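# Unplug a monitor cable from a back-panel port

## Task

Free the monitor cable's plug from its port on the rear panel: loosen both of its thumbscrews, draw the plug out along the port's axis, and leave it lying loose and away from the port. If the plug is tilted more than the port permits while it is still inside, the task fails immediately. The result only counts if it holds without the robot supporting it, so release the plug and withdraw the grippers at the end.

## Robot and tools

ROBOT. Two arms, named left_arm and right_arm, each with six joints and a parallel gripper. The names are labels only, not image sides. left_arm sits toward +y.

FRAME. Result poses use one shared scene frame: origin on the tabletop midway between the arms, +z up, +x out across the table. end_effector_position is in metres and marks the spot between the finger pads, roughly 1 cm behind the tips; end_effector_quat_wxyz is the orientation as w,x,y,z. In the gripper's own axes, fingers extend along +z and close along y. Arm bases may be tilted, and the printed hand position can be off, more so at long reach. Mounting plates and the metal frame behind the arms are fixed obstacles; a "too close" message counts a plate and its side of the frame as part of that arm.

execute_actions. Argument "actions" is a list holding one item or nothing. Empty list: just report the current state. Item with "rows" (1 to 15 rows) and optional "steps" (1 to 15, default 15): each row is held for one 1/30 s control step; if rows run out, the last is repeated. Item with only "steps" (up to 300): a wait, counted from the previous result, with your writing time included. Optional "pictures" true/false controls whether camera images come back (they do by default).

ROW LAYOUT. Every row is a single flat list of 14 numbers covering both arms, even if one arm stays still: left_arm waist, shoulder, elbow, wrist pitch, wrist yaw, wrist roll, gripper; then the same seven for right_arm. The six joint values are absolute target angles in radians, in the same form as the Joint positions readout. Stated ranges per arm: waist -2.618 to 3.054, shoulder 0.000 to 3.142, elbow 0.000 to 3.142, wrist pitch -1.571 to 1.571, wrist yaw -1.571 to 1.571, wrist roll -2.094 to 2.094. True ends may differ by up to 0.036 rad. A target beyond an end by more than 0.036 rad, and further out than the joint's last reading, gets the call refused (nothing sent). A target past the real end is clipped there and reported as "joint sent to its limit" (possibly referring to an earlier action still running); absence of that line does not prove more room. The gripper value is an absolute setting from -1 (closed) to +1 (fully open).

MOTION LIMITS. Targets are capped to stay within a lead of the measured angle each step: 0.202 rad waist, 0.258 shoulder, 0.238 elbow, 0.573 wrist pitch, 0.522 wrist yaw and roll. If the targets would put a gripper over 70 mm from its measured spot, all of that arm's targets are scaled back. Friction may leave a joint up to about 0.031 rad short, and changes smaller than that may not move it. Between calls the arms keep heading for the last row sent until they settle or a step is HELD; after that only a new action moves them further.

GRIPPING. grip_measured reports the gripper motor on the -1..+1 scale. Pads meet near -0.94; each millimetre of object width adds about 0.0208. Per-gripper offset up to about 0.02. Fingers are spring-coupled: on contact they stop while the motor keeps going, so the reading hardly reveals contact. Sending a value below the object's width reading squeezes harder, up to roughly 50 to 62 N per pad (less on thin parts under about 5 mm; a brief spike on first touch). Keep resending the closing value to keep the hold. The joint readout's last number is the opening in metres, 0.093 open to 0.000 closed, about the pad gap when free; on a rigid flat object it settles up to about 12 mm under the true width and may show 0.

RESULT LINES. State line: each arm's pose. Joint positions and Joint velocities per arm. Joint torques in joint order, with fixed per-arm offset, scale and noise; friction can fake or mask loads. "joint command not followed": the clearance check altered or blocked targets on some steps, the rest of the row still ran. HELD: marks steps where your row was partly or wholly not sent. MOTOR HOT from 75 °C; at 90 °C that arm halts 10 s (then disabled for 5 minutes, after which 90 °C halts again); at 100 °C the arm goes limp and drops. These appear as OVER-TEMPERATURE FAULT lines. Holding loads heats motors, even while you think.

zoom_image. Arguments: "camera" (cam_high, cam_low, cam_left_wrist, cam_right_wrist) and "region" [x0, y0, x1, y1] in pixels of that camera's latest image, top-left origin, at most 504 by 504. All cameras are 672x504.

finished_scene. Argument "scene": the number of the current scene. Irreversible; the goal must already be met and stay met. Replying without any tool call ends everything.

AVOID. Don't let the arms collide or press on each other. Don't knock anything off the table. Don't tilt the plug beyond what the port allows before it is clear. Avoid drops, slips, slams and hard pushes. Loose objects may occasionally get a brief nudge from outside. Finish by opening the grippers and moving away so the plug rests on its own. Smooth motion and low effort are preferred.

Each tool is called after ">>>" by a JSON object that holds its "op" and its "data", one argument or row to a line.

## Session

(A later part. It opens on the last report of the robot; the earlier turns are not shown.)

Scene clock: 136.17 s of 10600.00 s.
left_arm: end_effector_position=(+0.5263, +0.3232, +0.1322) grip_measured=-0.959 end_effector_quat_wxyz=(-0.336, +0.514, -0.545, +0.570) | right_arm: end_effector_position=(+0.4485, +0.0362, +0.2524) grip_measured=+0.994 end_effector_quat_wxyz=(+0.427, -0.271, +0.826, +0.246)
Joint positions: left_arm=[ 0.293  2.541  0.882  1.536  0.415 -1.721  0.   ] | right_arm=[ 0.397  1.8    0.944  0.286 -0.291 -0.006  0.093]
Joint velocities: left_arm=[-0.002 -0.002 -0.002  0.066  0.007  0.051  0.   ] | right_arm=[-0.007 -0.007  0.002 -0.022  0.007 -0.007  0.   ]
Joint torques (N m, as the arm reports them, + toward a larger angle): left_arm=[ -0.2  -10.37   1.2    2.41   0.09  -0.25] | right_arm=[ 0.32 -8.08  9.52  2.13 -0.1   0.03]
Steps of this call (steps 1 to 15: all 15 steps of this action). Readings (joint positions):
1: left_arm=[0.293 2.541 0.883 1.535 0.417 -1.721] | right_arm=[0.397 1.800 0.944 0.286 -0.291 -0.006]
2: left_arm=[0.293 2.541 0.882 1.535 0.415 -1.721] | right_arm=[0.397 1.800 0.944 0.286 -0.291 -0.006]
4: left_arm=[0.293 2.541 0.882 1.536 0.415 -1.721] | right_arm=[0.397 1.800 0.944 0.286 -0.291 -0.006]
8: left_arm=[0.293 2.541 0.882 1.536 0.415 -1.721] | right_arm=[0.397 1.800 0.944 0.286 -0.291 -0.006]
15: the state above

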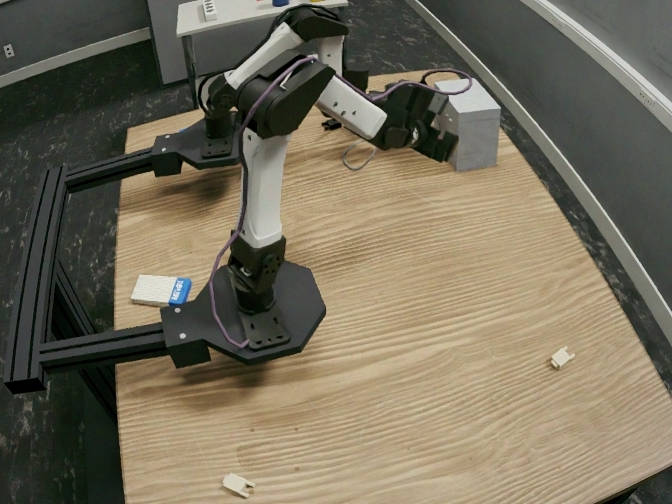

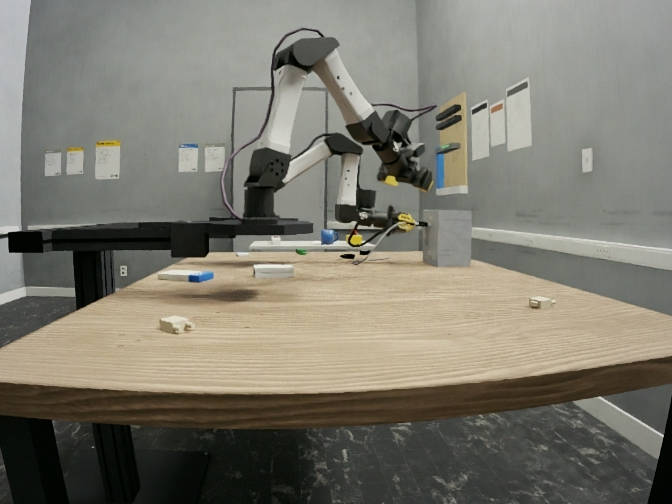

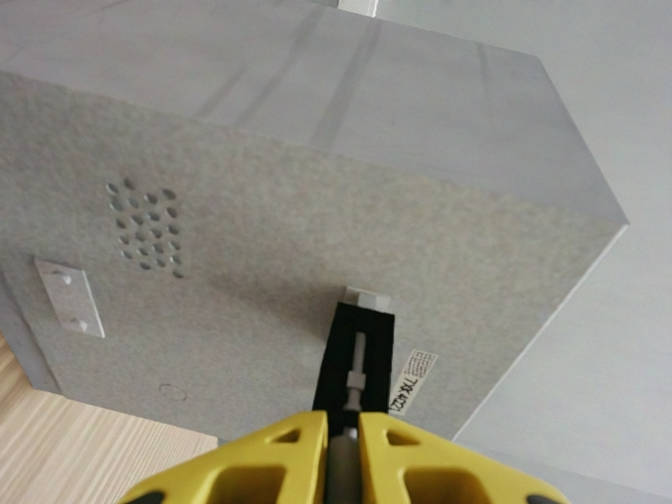

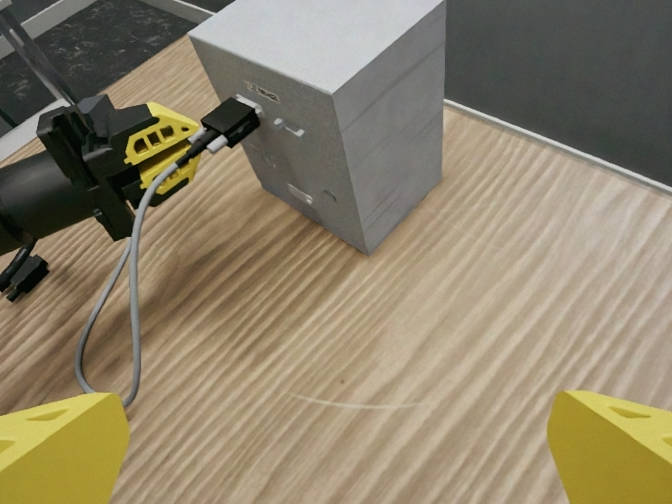

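Left screw is retracted to its stop. Moving to the right screw.

>>> {"op": "execute_actions", "data": {
  "actions": [
    {"rows":[[0.29,2.54,0.88,1.54,0.43,-1.6,-0.5,0.4,1.8,0.95,0.3,-0.3,0,1]],"steps":8}
  ],
  "pictures": false
}}

>>> {"op": "execute_actions", "data": {
  "actions": [
    {"rows":[[0.36,2.54,0.88,1.54,0.43,-1.5,-0.5,0.4,1.8,0.95,0.3,-0.3,0,1]],"steps":10}
  ],
  "pictures": false
}}

>>> {"op": "execute_actions", "data": {
  "actions": [
    {"rows":[[0.36,2.3,0.72,1.54,0.43,-1.0,-0.5,0.4,1.8,0.95,0.3,-0.3,0,1]]}
  ],
  "pictures": false
}}

>>> {"op": "execute_actions", "data": {
  "actions": [
    {"rows":[[-0.21,2.3,0.72,1.54,-0.63,1.5,-0.5,0.4,1.8,0.95,0.3,-0.3,0,1]]}
  ],
  "pictures": false
}}

>>> {"op": "execute_actions", "data": {
  "actions": [
    {"steps":25}
  ],
  "pictures": false
}}

>>> {"op": "execute_actions", "data": {
  "actions": [
    {"rows":[[-0.21,2.565,0.955,1.555,-0.63,1.5,-0.5,0.4,1.8,0.95,0.3,-0.3,0,1]]}
  ],
  "pictures": false
}}

>>> {"op": "execute_actions", "data": {
  "actions": [
    {"rows":[[-0.165,2.575,0.955,1.555,-0.63,1.5,-0.5,0.4,1.8,0.95,0.3,-0.3,0,1]]}
  ]
}}

Scene clock: 143.43 s of 10600.00 s.
left_arm: end_effector_position=(+0.5260, +0.3225, +0.1322) grip_measured=-0.503 end_effector_quat_wxyz=(-0.361, +0.487, -0.570, +0.555) | right_arm: end_effector_position=(+0.4485, +0.0362, +0.2524) grip_measured=+0.994 end_effector_quat_wxyz=(+0.427, -0.271, +0.826, +0.246)
Joint positions: left_arm=[ 0.293  2.541  0.882  1.535  0.421 -1.627  0.021] | right_arm=[ 0.397  1.8    0.944  0.286 -0.291 -0.006  0.093]
Joint velocities: left_arm=[-0.012  0.007 -0.022 -0.051  0.007  0.154 -0.   ] | right_arm=[-0.002 -0.007 -0.017 -0.007 -0.022 -0.037  0.   ]
Joint torques (N m, as the arm reports them, + toward a larger angle): left_arm=[ -0.34 -10.34   3.05   2.3    0.1    0.16] | right_arm=[ 0.34 -8.08  9.48  2.07 -0.04 -0.01]
Steps of this call (steps 1 to 15: the robot went on to your last target; steps 16 to 90: nothing new was sent; then 4.00 s passed at rest; steps 91 to 98: all 8 steps of this action). Readings (joint positions):
91: left_arm=[0.293 2.541 0.882 1.534 0.414 -1.701] | right_arm=[0.397 1.800 0.944 0.286 -0.291 -0.006]
92: left_arm=[0.293 2.541 0.882 1.532 0.415 -1.682] | right_arm=[0.397 1.800 0.944 0.286 -0.291 -0.006]
94: left_arm=[0.293 2.541 0.882 1.535 0.419 -1.655] | right_arm=[0.397 1.800 0.944 0.286 -0.291 -0.006]
98: the state above

Scene clock: 143.77 s of 10600.00 s.
left_arm: end_effector_position=(+0.5244, +0.3569, +0.1317) grip_measured=-0.503 end_effector_quat_wxyz=(-0.407, +0.475, -0.580, +0.522) | right_arm: end_effector_position=(+0.4485, +0.0362, +0.2524) grip_measured=+0.994 end_effector_quat_wxyz=(+0.427, -0.271, +0.826, +0.246)
Joint positions: left_arm=[ 0.363  2.541  0.882  1.535  0.427 -1.521  0.021] | right_arm=[ 0.397  1.8    0.944  0.286 -0.291 -0.006  0.093]
Joint velocities: left_arm=[ 0.002 -0.022  0.017 -0.037 -0.037  0.081 -0.001] | right_arm=[-0.017  0.007 -0.007 -0.022 -0.037 -0.037 -0.001]
Joint torques (N m, as the arm reports them, + toward a larger angle): left_arm=[ -0.26 -10.35   3.2    2.32   0.     0.16] | right_arm=[ 0.2  -7.88  9.52  2.09 -0.13  0.03]
Steps of this call (steps 1 to 10: all 10 steps of this action). Readings (joint positions):
1: left_arm=[0.299 2.541 0.882 1.535 0.425 -1.607] | right_arm=[0.397 1.800 0.944 0.286 -0.291 -0.006]
2: left_arm=[0.309 2.541 0.882 1.535 0.429 -1.587] | right_arm=[0.397 1.800 0.944 0.286 -0.291 -0.006]
4: left_arm=[0.339 2.541 0.882 1.535 0.429 -1.558] | right_arm=[0.397 1.800 0.944 0.286 -0.291 -0.006]
8: left_arm=[0.363 2.541 0.882 1.535 0.427 -1.528] | right_arm=[0.397 1.800 0.944 0.286 -0.291 -0.006]
10: the state above

Scene clock: 144.27 s of 10600.00 s.
left_arm: end_effector_position=(+0.5110, +0.3553, +0.2158) grip_measured=-0.503 end_effector_quat_wxyz=(+0.567, -0.286, +0.651, -0.416) | right_arm: end_effector_position=(+0.4485, +0.0362, +0.2524) grip_measured=+0.994 end_effector_quat_wxyz=(+0.427, -0.271, +0.826, +0.246)
Joint positions: left_arm=[ 0.363  2.289  0.74   1.551  0.428 -1.026  0.021] | right_arm=[ 0.397  1.8    0.944  0.286 -0.291 -0.006  0.093]
Joint velocities: left_arm=[-0.012  0.007 -0.012 -0.007  0.051  0.11   0.   ] | right_arm=[-0.007  0.012 -0.017  0.007 -0.081  0.066  0.001]
Joint torques (N m, as the arm reports them, + toward a larger angle): left_arm=[-0.27 -8.6   2.41  2.1   0.04  0.16] | right_arm=[ 0.28 -8.19  9.52  2.18 -0.15 -0.01]
Steps of this call (steps 1 to 15: all 15 steps of this action). Readings (joint positions):
1: left_arm=[0.363 2.509 0.854 1.515 0.424 -1.438] | right_arm=[0.397 1.800 0.944 0.286 -0.291 -0.006]
2: left_arm=[0.363 2.452 0.796 1.498 0.424 -1.352] | right_arm=[0.397 1.800 0.944 0.286 -0.291 -0.006]
4: left_arm=[0.363 2.351 0.741 1.511 0.428 -1.228] | right_arm=[0.397 1.800 0.944 0.286 -0.291 -0.006]
8: left_arm=[0.363 2.289 0.740 1.557 0.428 -1.096] | right_arm=[0.397 1.800 0.944 0.286 -0.291 -0.006]
15: the state above

Scene clock: 144.77 s of 10600.00 s.
left_arm: end_effector_position=(+0.4961, +0.2289, +0.2175) grip_measured=-0.502 end_effector_quat_wxyz=(+0.667, +0.094, +0.709, +0.210) | right_arm: end_effector_position=(+0.4485, +0.0362, +0.2524) grip_measured=+0.994 end_effector_quat_wxyz=(+0.427, -0.271, +0.826, +0.246)
Joint positions: left_arm=[-0.224  2.289  0.739  1.548 -0.551  0.452  0.021] | right_arm=[ 0.397  1.8    0.944  0.286 -0.291 -0.006  0.093]
Joint velocities: left_arm=[ 0.193  0.002 -0.002  0.051 -0.52   2.85  -0.   ] | right_arm=[ 0.007 -0.007 -0.007  0.022  0.037 -0.037 -0.   ]
Joint torques (N m, as the arm reports them, + toward a larger angle): left_arm=[ 0.   -8.53  2.53  2.1  -0.02  0.05] | right_arm=[ 0.09 -8.02  9.41  2.11 -0.12 -0.02]
Steps of this call (steps 1 to 15: all 15 steps of this action). Readings (joint positions):
1: left_arm=[0.338 2.289 0.739 1.550 0.339 -0.943] | right_arm=[0.397 1.800 0.944 0.286 -0.291 -0.006]
2: left_arm=[0.293 2.289 0.739 1.549 0.225 -0.843] | right_arm=[0.397 1.800 0.944 0.286 -0.291 -0.006]
4: left_arm=[0.161 2.289 0.739 1.548 0.017 -0.644] | right_arm=[0.397 1.800 0.944 0.286 -0.291 -0.006]
8: left_arm=[-0.130 2.289 0.739 1.548 -0.340 -0.246] | right_arm=[0.397 1.800 0.944 0.286 -0.291 -0.006]
15: the state above

Scene clock: 145.60 s of 10600.00 s.
left_arm: end_effector_position=(+0.4945, +0.2456, +0.2172) grip_measured=-0.502 end_effector_quat_wxyz=(+0.454, +0.409, +0.587, +0.531) | right_arm: end_effector_position=(+0.4485, +0.0362, +0.2524) grip_measured=+0.994 end_effector_quat_wxyz=(+0.427, -0.271, +0.826, +0.246)
Joint positions: left_arm=[-0.213  2.289  0.739  1.548 -0.622  1.485  0.021] | right_arm=[ 0.397  1.8    0.944  0.286 -0.291 -0.006  0.093]
Joint velocities: left_arm=[ 0.002 -0.022 -0.022 -0.081 -0.007 -0.051  0.001] | right_arm=[-0.007  0.007  0.007  0.007 -0.007 -0.037 -0.   ]
Joint torques (N m, as the arm reports them, + toward a larger angle): left_arm=[ 0.14 -8.53  2.39  2.07 -0.11  0.02] | right_arm=[ 0.2  -8.11  9.5   2.19 -0.08  0.01]
Steps of this call (steps 1 to 25: the robot went on to your last target). Readings (joint positions):
1: left_arm=[-0.218 2.289 0.739 1.548 -0.567 0.552] | right_arm=[0.397 1.800 0.944 0.286 -0.291 -0.006]
2: left_arm=[-0.214 2.289 0.739 1.548 -0.580 0.651] | right_arm=[0.397 1.800 0.944 0.286 -0.291 -0.006]
4: left_arm=[-0.213 2.289 0.739 1.548 -0.597 0.850] | right_arm=[0.397 1.800 0.944 0.286 -0.291 -0.006]
8: left_arm=[-0.213 2.289 0.739 1.548 -0.612 1.208] | right_arm=[0.397 1.800 0.944 0.286 -0.291 -0.006]
25: the state above

Scene clock: 146.10 s of 10600.00 s.
left_arm: end_effector_position=(+0.5182, +0.2352, +0.1354) grip_measured=-0.502 end_effector_quat_wxyz=(+0.420, +0.440, +0.596, +0.525) | right_arm: end_effector_position=(+0.4485, +0.0362, +0.2524) grip_measured=+0.994 end_effector_quat_wxyz=(+0.427, -0.271, +0.826, +0.246)
Joint positions: left_arm=[-0.212  2.577  0.94   1.544 -0.625  1.492  0.021] | right_arm=[ 0.397  1.8    0.944  0.286 -0.291 -0.006  0.093]
Joint velocities: left_arm=[ 0.002 -0.002 -0.012 -0.022  0.051 -0.037 -0.001] | right_arm=[ 0.007 -0.012  0.002  0.022 -0.022  0.022 -0.   ]
Joint torques (N m, as the arm reports them, + toward a larger angle): left_arm=[  0.14 -11.57   4.66   2.28  -0.08   0.07] | right_arm=[ 0.27 -8.18  9.36  2.12 -0.11 -0.01]
Steps of this call (steps 1 to 15: all 15 steps of this action). Readings (joint positions):
1: left_arm=[-0.213 2.325 0.773 1.567 -0.630 1.486] | right_arm=[0.397 1.800 0.944 0.286 -0.291 -0.006]
2: left_arm=[-0.212 2.390 0.851 1.568 -0.631 1.487] | right_arm=[0.397 1.800 0.944 0.286 -0.291 -0.006]
4: left_arm=[-0.212 2.504 0.936 1.563 -0.624 1.488] | right_arm=[0.397 1.800 0.944 0.286 -0.291 -0.006]
8: left_arm=[-0.212 2.578 0.940 1.532 -0.625 1.492] | right_arm=[0.397 1.800 0.944 0.286 -0.291 -0.006]
15: the state above

Scene clock: 146.60 s of 10600.00 s.
left_arm: end_effector_position=(+0.5216, +0.2590, +0.1354) grip_measured=-0.502 end_effector_quat_wxyz=(+0.407, +0.425, +0.606, +0.535) | right_arm: end_effector_position=(+0.4485, +0.0362, +0.2524) grip_measured=+0.994 end_effector_quat_wxyz=(+0.427, -0.271, +0.826, +0.246)
Joint positions: left_arm=[-0.166  2.577  0.94   1.546 -0.627  1.492  0.021] | right_arm=[ 0.397  1.8    0.944  0.286 -0.291 -0.006  0.093]
Joint velocities: left_arm=[-0.002 -0.002  0.002 -0.007 -0.066 -0.051 -0.   ] | right_arm=[-0.007  0.002  0.007  0.037 -0.007 -0.066 -0.001]
Joint torques (N m, as the arm reports them, + toward a larger angle): left_arm=[ -0.05 -10.89   4.64   2.26  -0.08   0.04] | right_arm=[ 0.2  -8.18  9.38  2.1  -0.08 -0.03]
Steps of this call (steps 1 to 15: all 15 steps of this action). Readings (joint positions):
1: left_arm=[-0.209 2.577 0.940 1.545 -0.624 1.492] | right_arm=[0.397 1.800 0.944 0.286 -0.291 -0.006]
2: left_arm=[-0.202 2.577 0.940 1.545 -0.624 1.492] | right_arm=[0.397 1.800 0.944 0.286 -0.291 -0.006]
4: left_arm=[-0.182 2.577 0.940 1.545 -0.624 1.492] | right_arm=[0.397 1.800 0.944 0.286 -0.291 -0.006]
8: left_arm=[-0.166 2.577 0.940 1.546 -0.627 1.492] | right_arm=[0.397 1.800 0.944 0.286 -0.291 -0.006]
15: the state above

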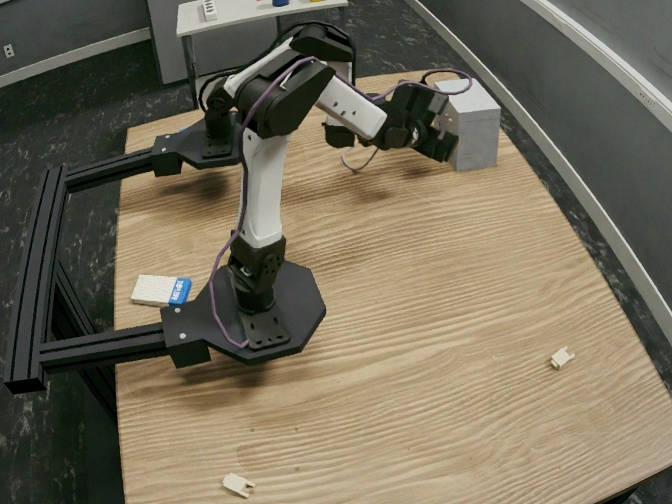

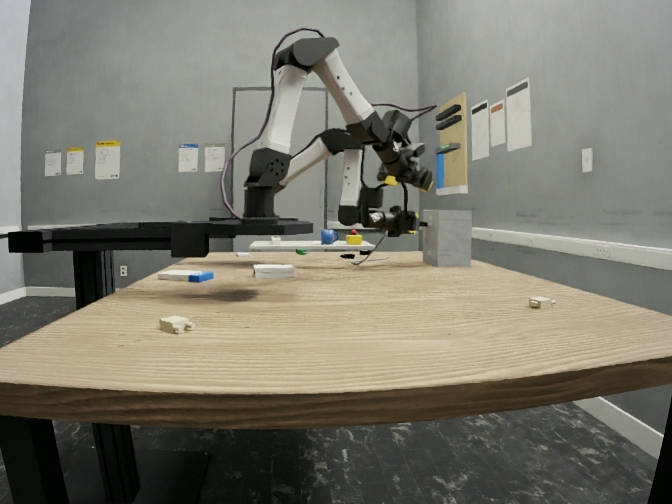

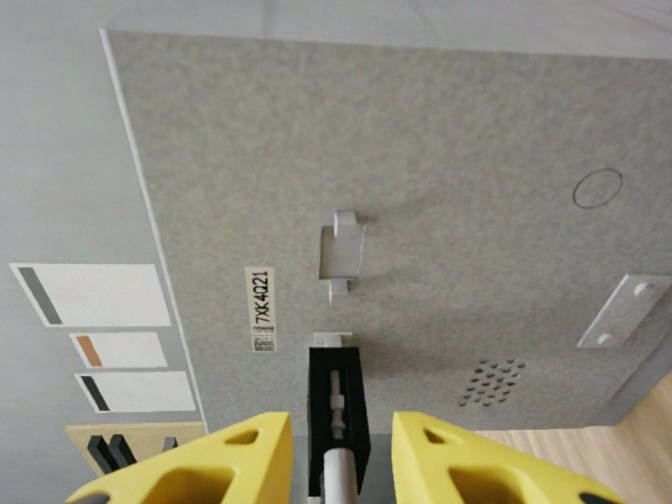

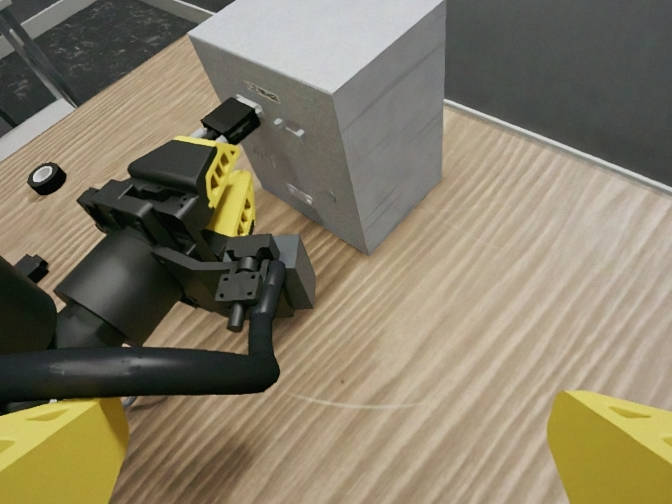

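>>> {"op": "execute_actions", "data": {
  "actions": [
    {"rows":[[-0.118,2.575,0.955,1.555,-0.63,1.5,-0.5,0.4,1.8,0.95,0.3,-0.3,0,1]]}
  ]
}}

>>> {"op": "execute_actions", "data": {
  "actions": [
    {"rows":[[-0.118,2.575,0.95,1.55,-0.63,1.9,-0.65,0.4,1.8,0.95,0.3,-0.3,0,1]]}
  ],
  "pictures": false
}}

>>> {"op": "execute_actions", "data": {
  "actions": [
    {"rows":[[-0.118,2.575,0.95,1.55,-0.63,1.87,-1,0.4,1.8,0.95,0.3,-0.3,0,1],[-0.118,2.575,0.95,1.55,-0.63,0.5,-1,0.4,1.8,0.95,0.3,-0.3,0,1]]}
  ]
}}

Scene clock: 150.13 s of 10600.00 s.
left_arm: end_effector_position=(+0.5239, +0.2828, +0.1350) grip_measured=-0.502 end_effector_quat_wxyz=(+0.394, +0.411, +0.616, +0.545) | right_arm: end_effector_position=(+0.4485, +0.0362, +0.2524) grip_measured=+0.994 end_effector_quat_wxyz=(+0.427, -0.271, +0.826, +0.246)
Joint positions: left_arm=[-0.119  2.577  0.94   1.546 -0.628  1.492  0.021] | right_arm=[ 0.397  1.8    0.944  0.286 -0.291 -0.006  0.093]
Joint velocities: left_arm=[-0.007 -0.012  0.007 -0.007 -0.022 -0.037  0.   ] | right_arm=[ 0.007 -0.007 -0.007 -0.051 -0.051  0.007 -0.001]
Joint torques (N m, as the arm reports them, + toward a larger angle): left_arm=[ -0.1  -10.74   4.67   2.29  -0.08   0.07] | right_arm=[ 0.36 -8.07  9.5   2.1  -0.1  -0.01]
Steps of this call (steps 1 to 15: the robot went on to your last target; steps 16 to 90: nothing new was sent; then 0.03 s passed at rest; steps 91 to 105: all 15 steps of this action). Readings (joint positions):
91: left_arm=[-0.162 2.577 0.940 1.546 -0.626 1.492] | right_arm=[0.397 1.800 0.944 0.286 -0.291 -0.006]
92: left_arm=[-0.155 2.577 0.940 1.546 -0.625 1.492] | right_arm=[0.397 1.800 0.944 0.286 -0.291 -0.006]
94: left_arm=[-0.135 2.577 0.940 1.546 -0.625 1.492] | right_arm=[0.397 1.800 0.944 0.286 -0.291 -0.006]
98: left_arm=[-0.119 2.577 0.940 1.546 -0.628 1.492] | right_arm=[0.397 1.800 0.944 0.286 -0.291 -0.006]
105: the state above

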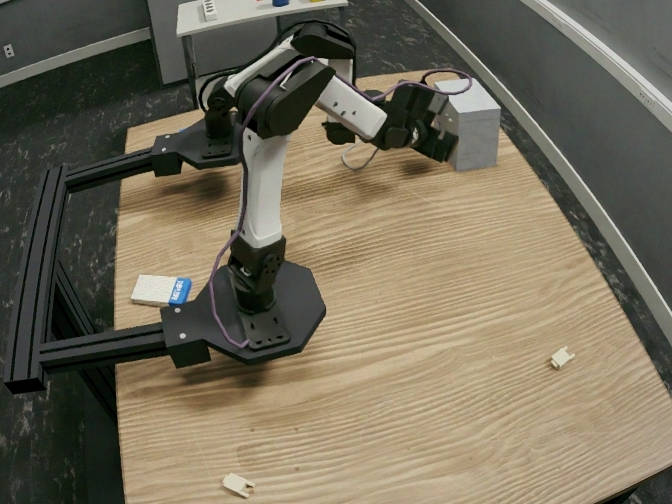

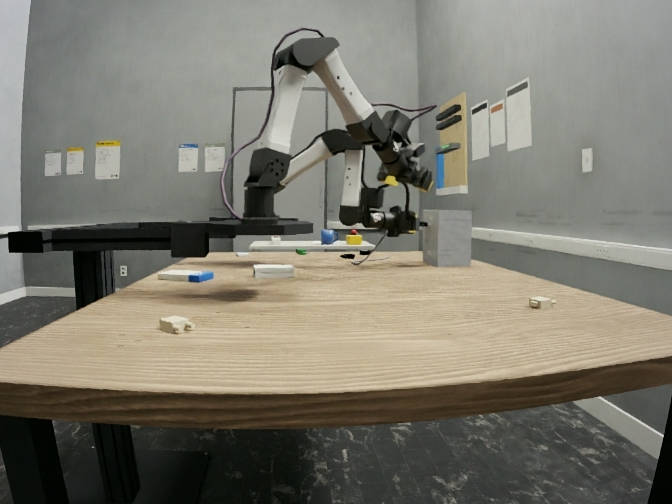

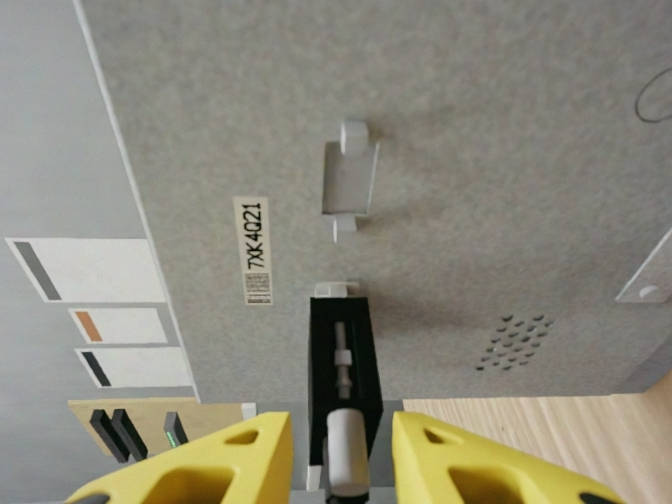

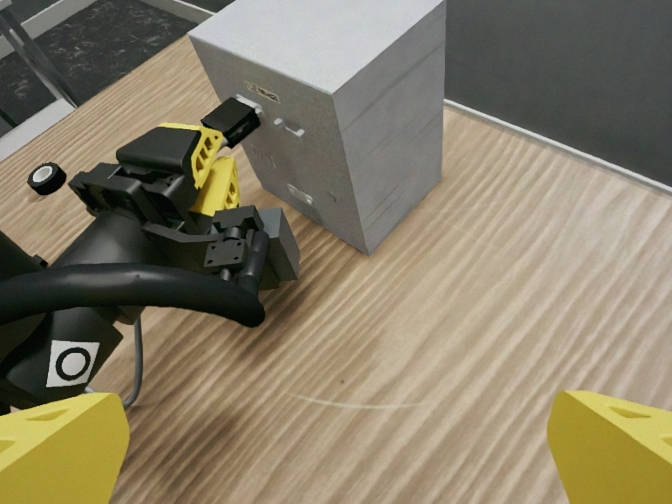

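Scene clock: 150.63 s of 10600.00 s.
left_arm: end_effector_position=(+0.5239, +0.2823, +0.1336) grip_measured=-0.647 end_effector_quat_wxyz=(+0.282, +0.523, +0.526, +0.608) | right_arm: end_effector_position=(+0.4485, +0.0362, +0.2524) grip_measured=+0.994 end_effector_quat_wxyz=(+0.427, -0.271, +0.826, +0.246)
Joint positions: left_arm=[-0.119  2.577  0.94   1.54  -0.625  1.874  0.014] | right_arm=[ 0.397  1.8    0.944  0.286 -0.291 -0.006  0.093]
Joint velocities: left_arm=[-0.007 -0.017 -0.012 -0.037 -0.022  0.081  0.001] | right_arm=[ 0.017 -0.012  0.007 -0.051 -0.081 -0.066 -0.   ]
Joint torques (N m, as the arm reports them, + toward a larger angle): left_arm=[ -0.02 -10.77   4.16   2.29  -0.05   0.09] | right_arm=[ 0.25 -8.21  9.53  2.07 -0.1   0.05]
Steps of this call (steps 1 to 15: all 15 steps of this action). Readings (joint positions):
1: left_arm=[-0.119 2.577 0.940 1.547 -0.628 1.556] | right_arm=[0.397 1.800 0.944 0.286 -0.291 -0.006]
2: left_arm=[-0.119 2.577 0.940 1.547 -0.628 1.623] | right_arm=[0.397 1.800 0.944 0.286 -0.291 -0.006]
4: left_arm=[-0.119 2.577 0.940 1.546 -0.627 1.720] | right_arm=[0.397 1.800 0.944 0.286 -0.291 -0.006]
8: left_arm=[-0.119 2.577 0.940 1.542 -0.626 1.820] | right_arm=[0.397 1.800 0.944 0.286 -0.291 -0.006]
15: the state above

Scene clock: 151.13 s of 10600.00 s.
left_arm: end_effector_position=(+0.5236, +0.2840, +0.1378) grip_measured=-0.978 end_effector_quat_wxyz=(+0.582, +0.127, +0.725, +0.347) | right_arm: end_effector_position=(+0.4485, +0.0362, +0.2524) grip_measured=+0.994 end_effector_quat_wxyz=(+0.427, -0.271, +0.826, +0.246)
Joint positions: left_arm=[-0.119  2.579  0.94   1.563 -0.635  0.679  0.   ] | right_arm=[ 0.397  1.8    0.944  0.286 -0.291 -0.006  0.093]
Joint velocities: left_arm=[ 0.012  0.002  0.002 -0.037 -0.037 -1.136  0.   ] | right_arm=[-0.002 -0.017 -0.007 -0.022 -0.007 -0.022 -0.   ]
Joint torques (N m, as the arm reports them, + toward a larger angle): left_arm=[  0.01 -11.04   4.25   2.     0.12  -0.22] | right_arm=[ 0.2  -8.    9.51  2.09 -0.11  0.04]
Steps of this call (steps 1 to 15: all 15 steps of this action). Readings (joint positions):
1: left_arm=[-0.119 2.577 0.940 1.534 -0.625 1.873] | right_arm=[0.397 1.800 0.944 0.286 -0.291 -0.006]
2: left_arm=[-0.119 2.579 0.940 1.534 -0.624 1.791] | right_arm=[0.397 1.800 0.944 0.286 -0.291 -0.006]
4: left_arm=[-0.119 2.579 0.940 1.537 -0.623 1.593] | right_arm=[0.397 1.800 0.944 0.286 -0.291 -0.006]
8: left_arm=[-0.119 2.579 0.940 1.549 -0.623 1.199] | right_arm=[0.397 1.800 0.944 0.286 -0.291 -0.006]
15: the state above

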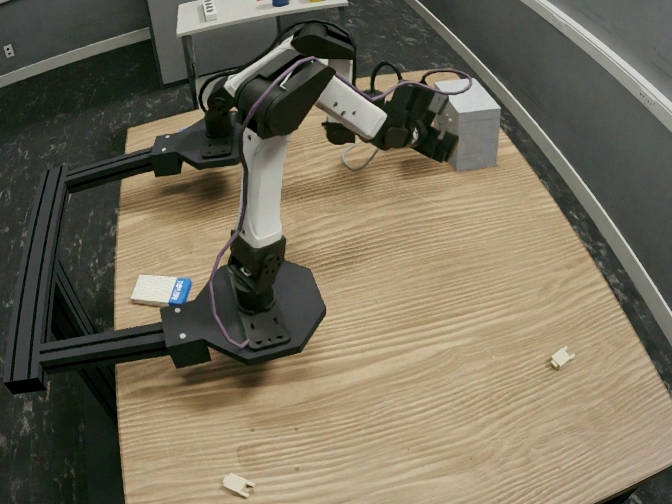

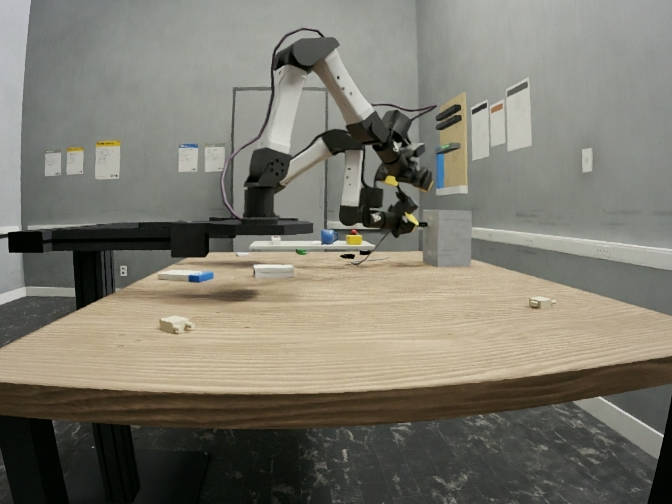

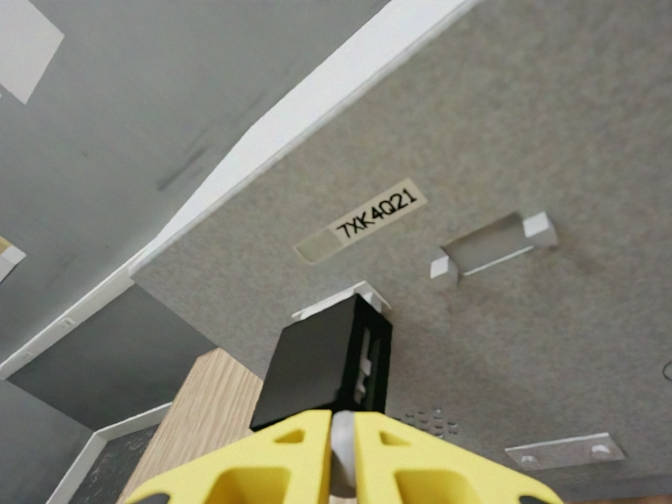

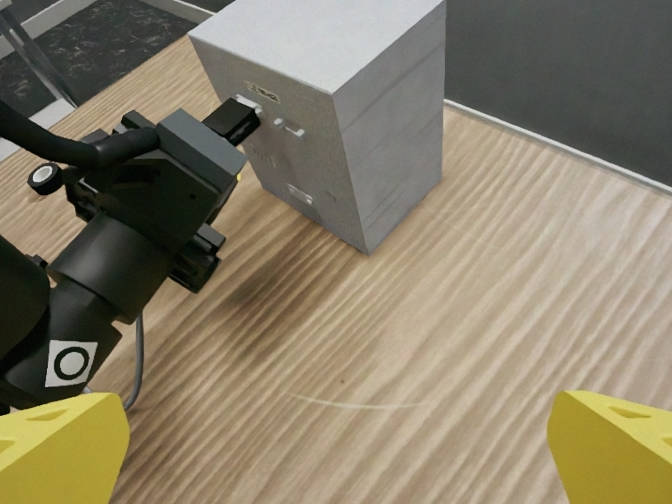

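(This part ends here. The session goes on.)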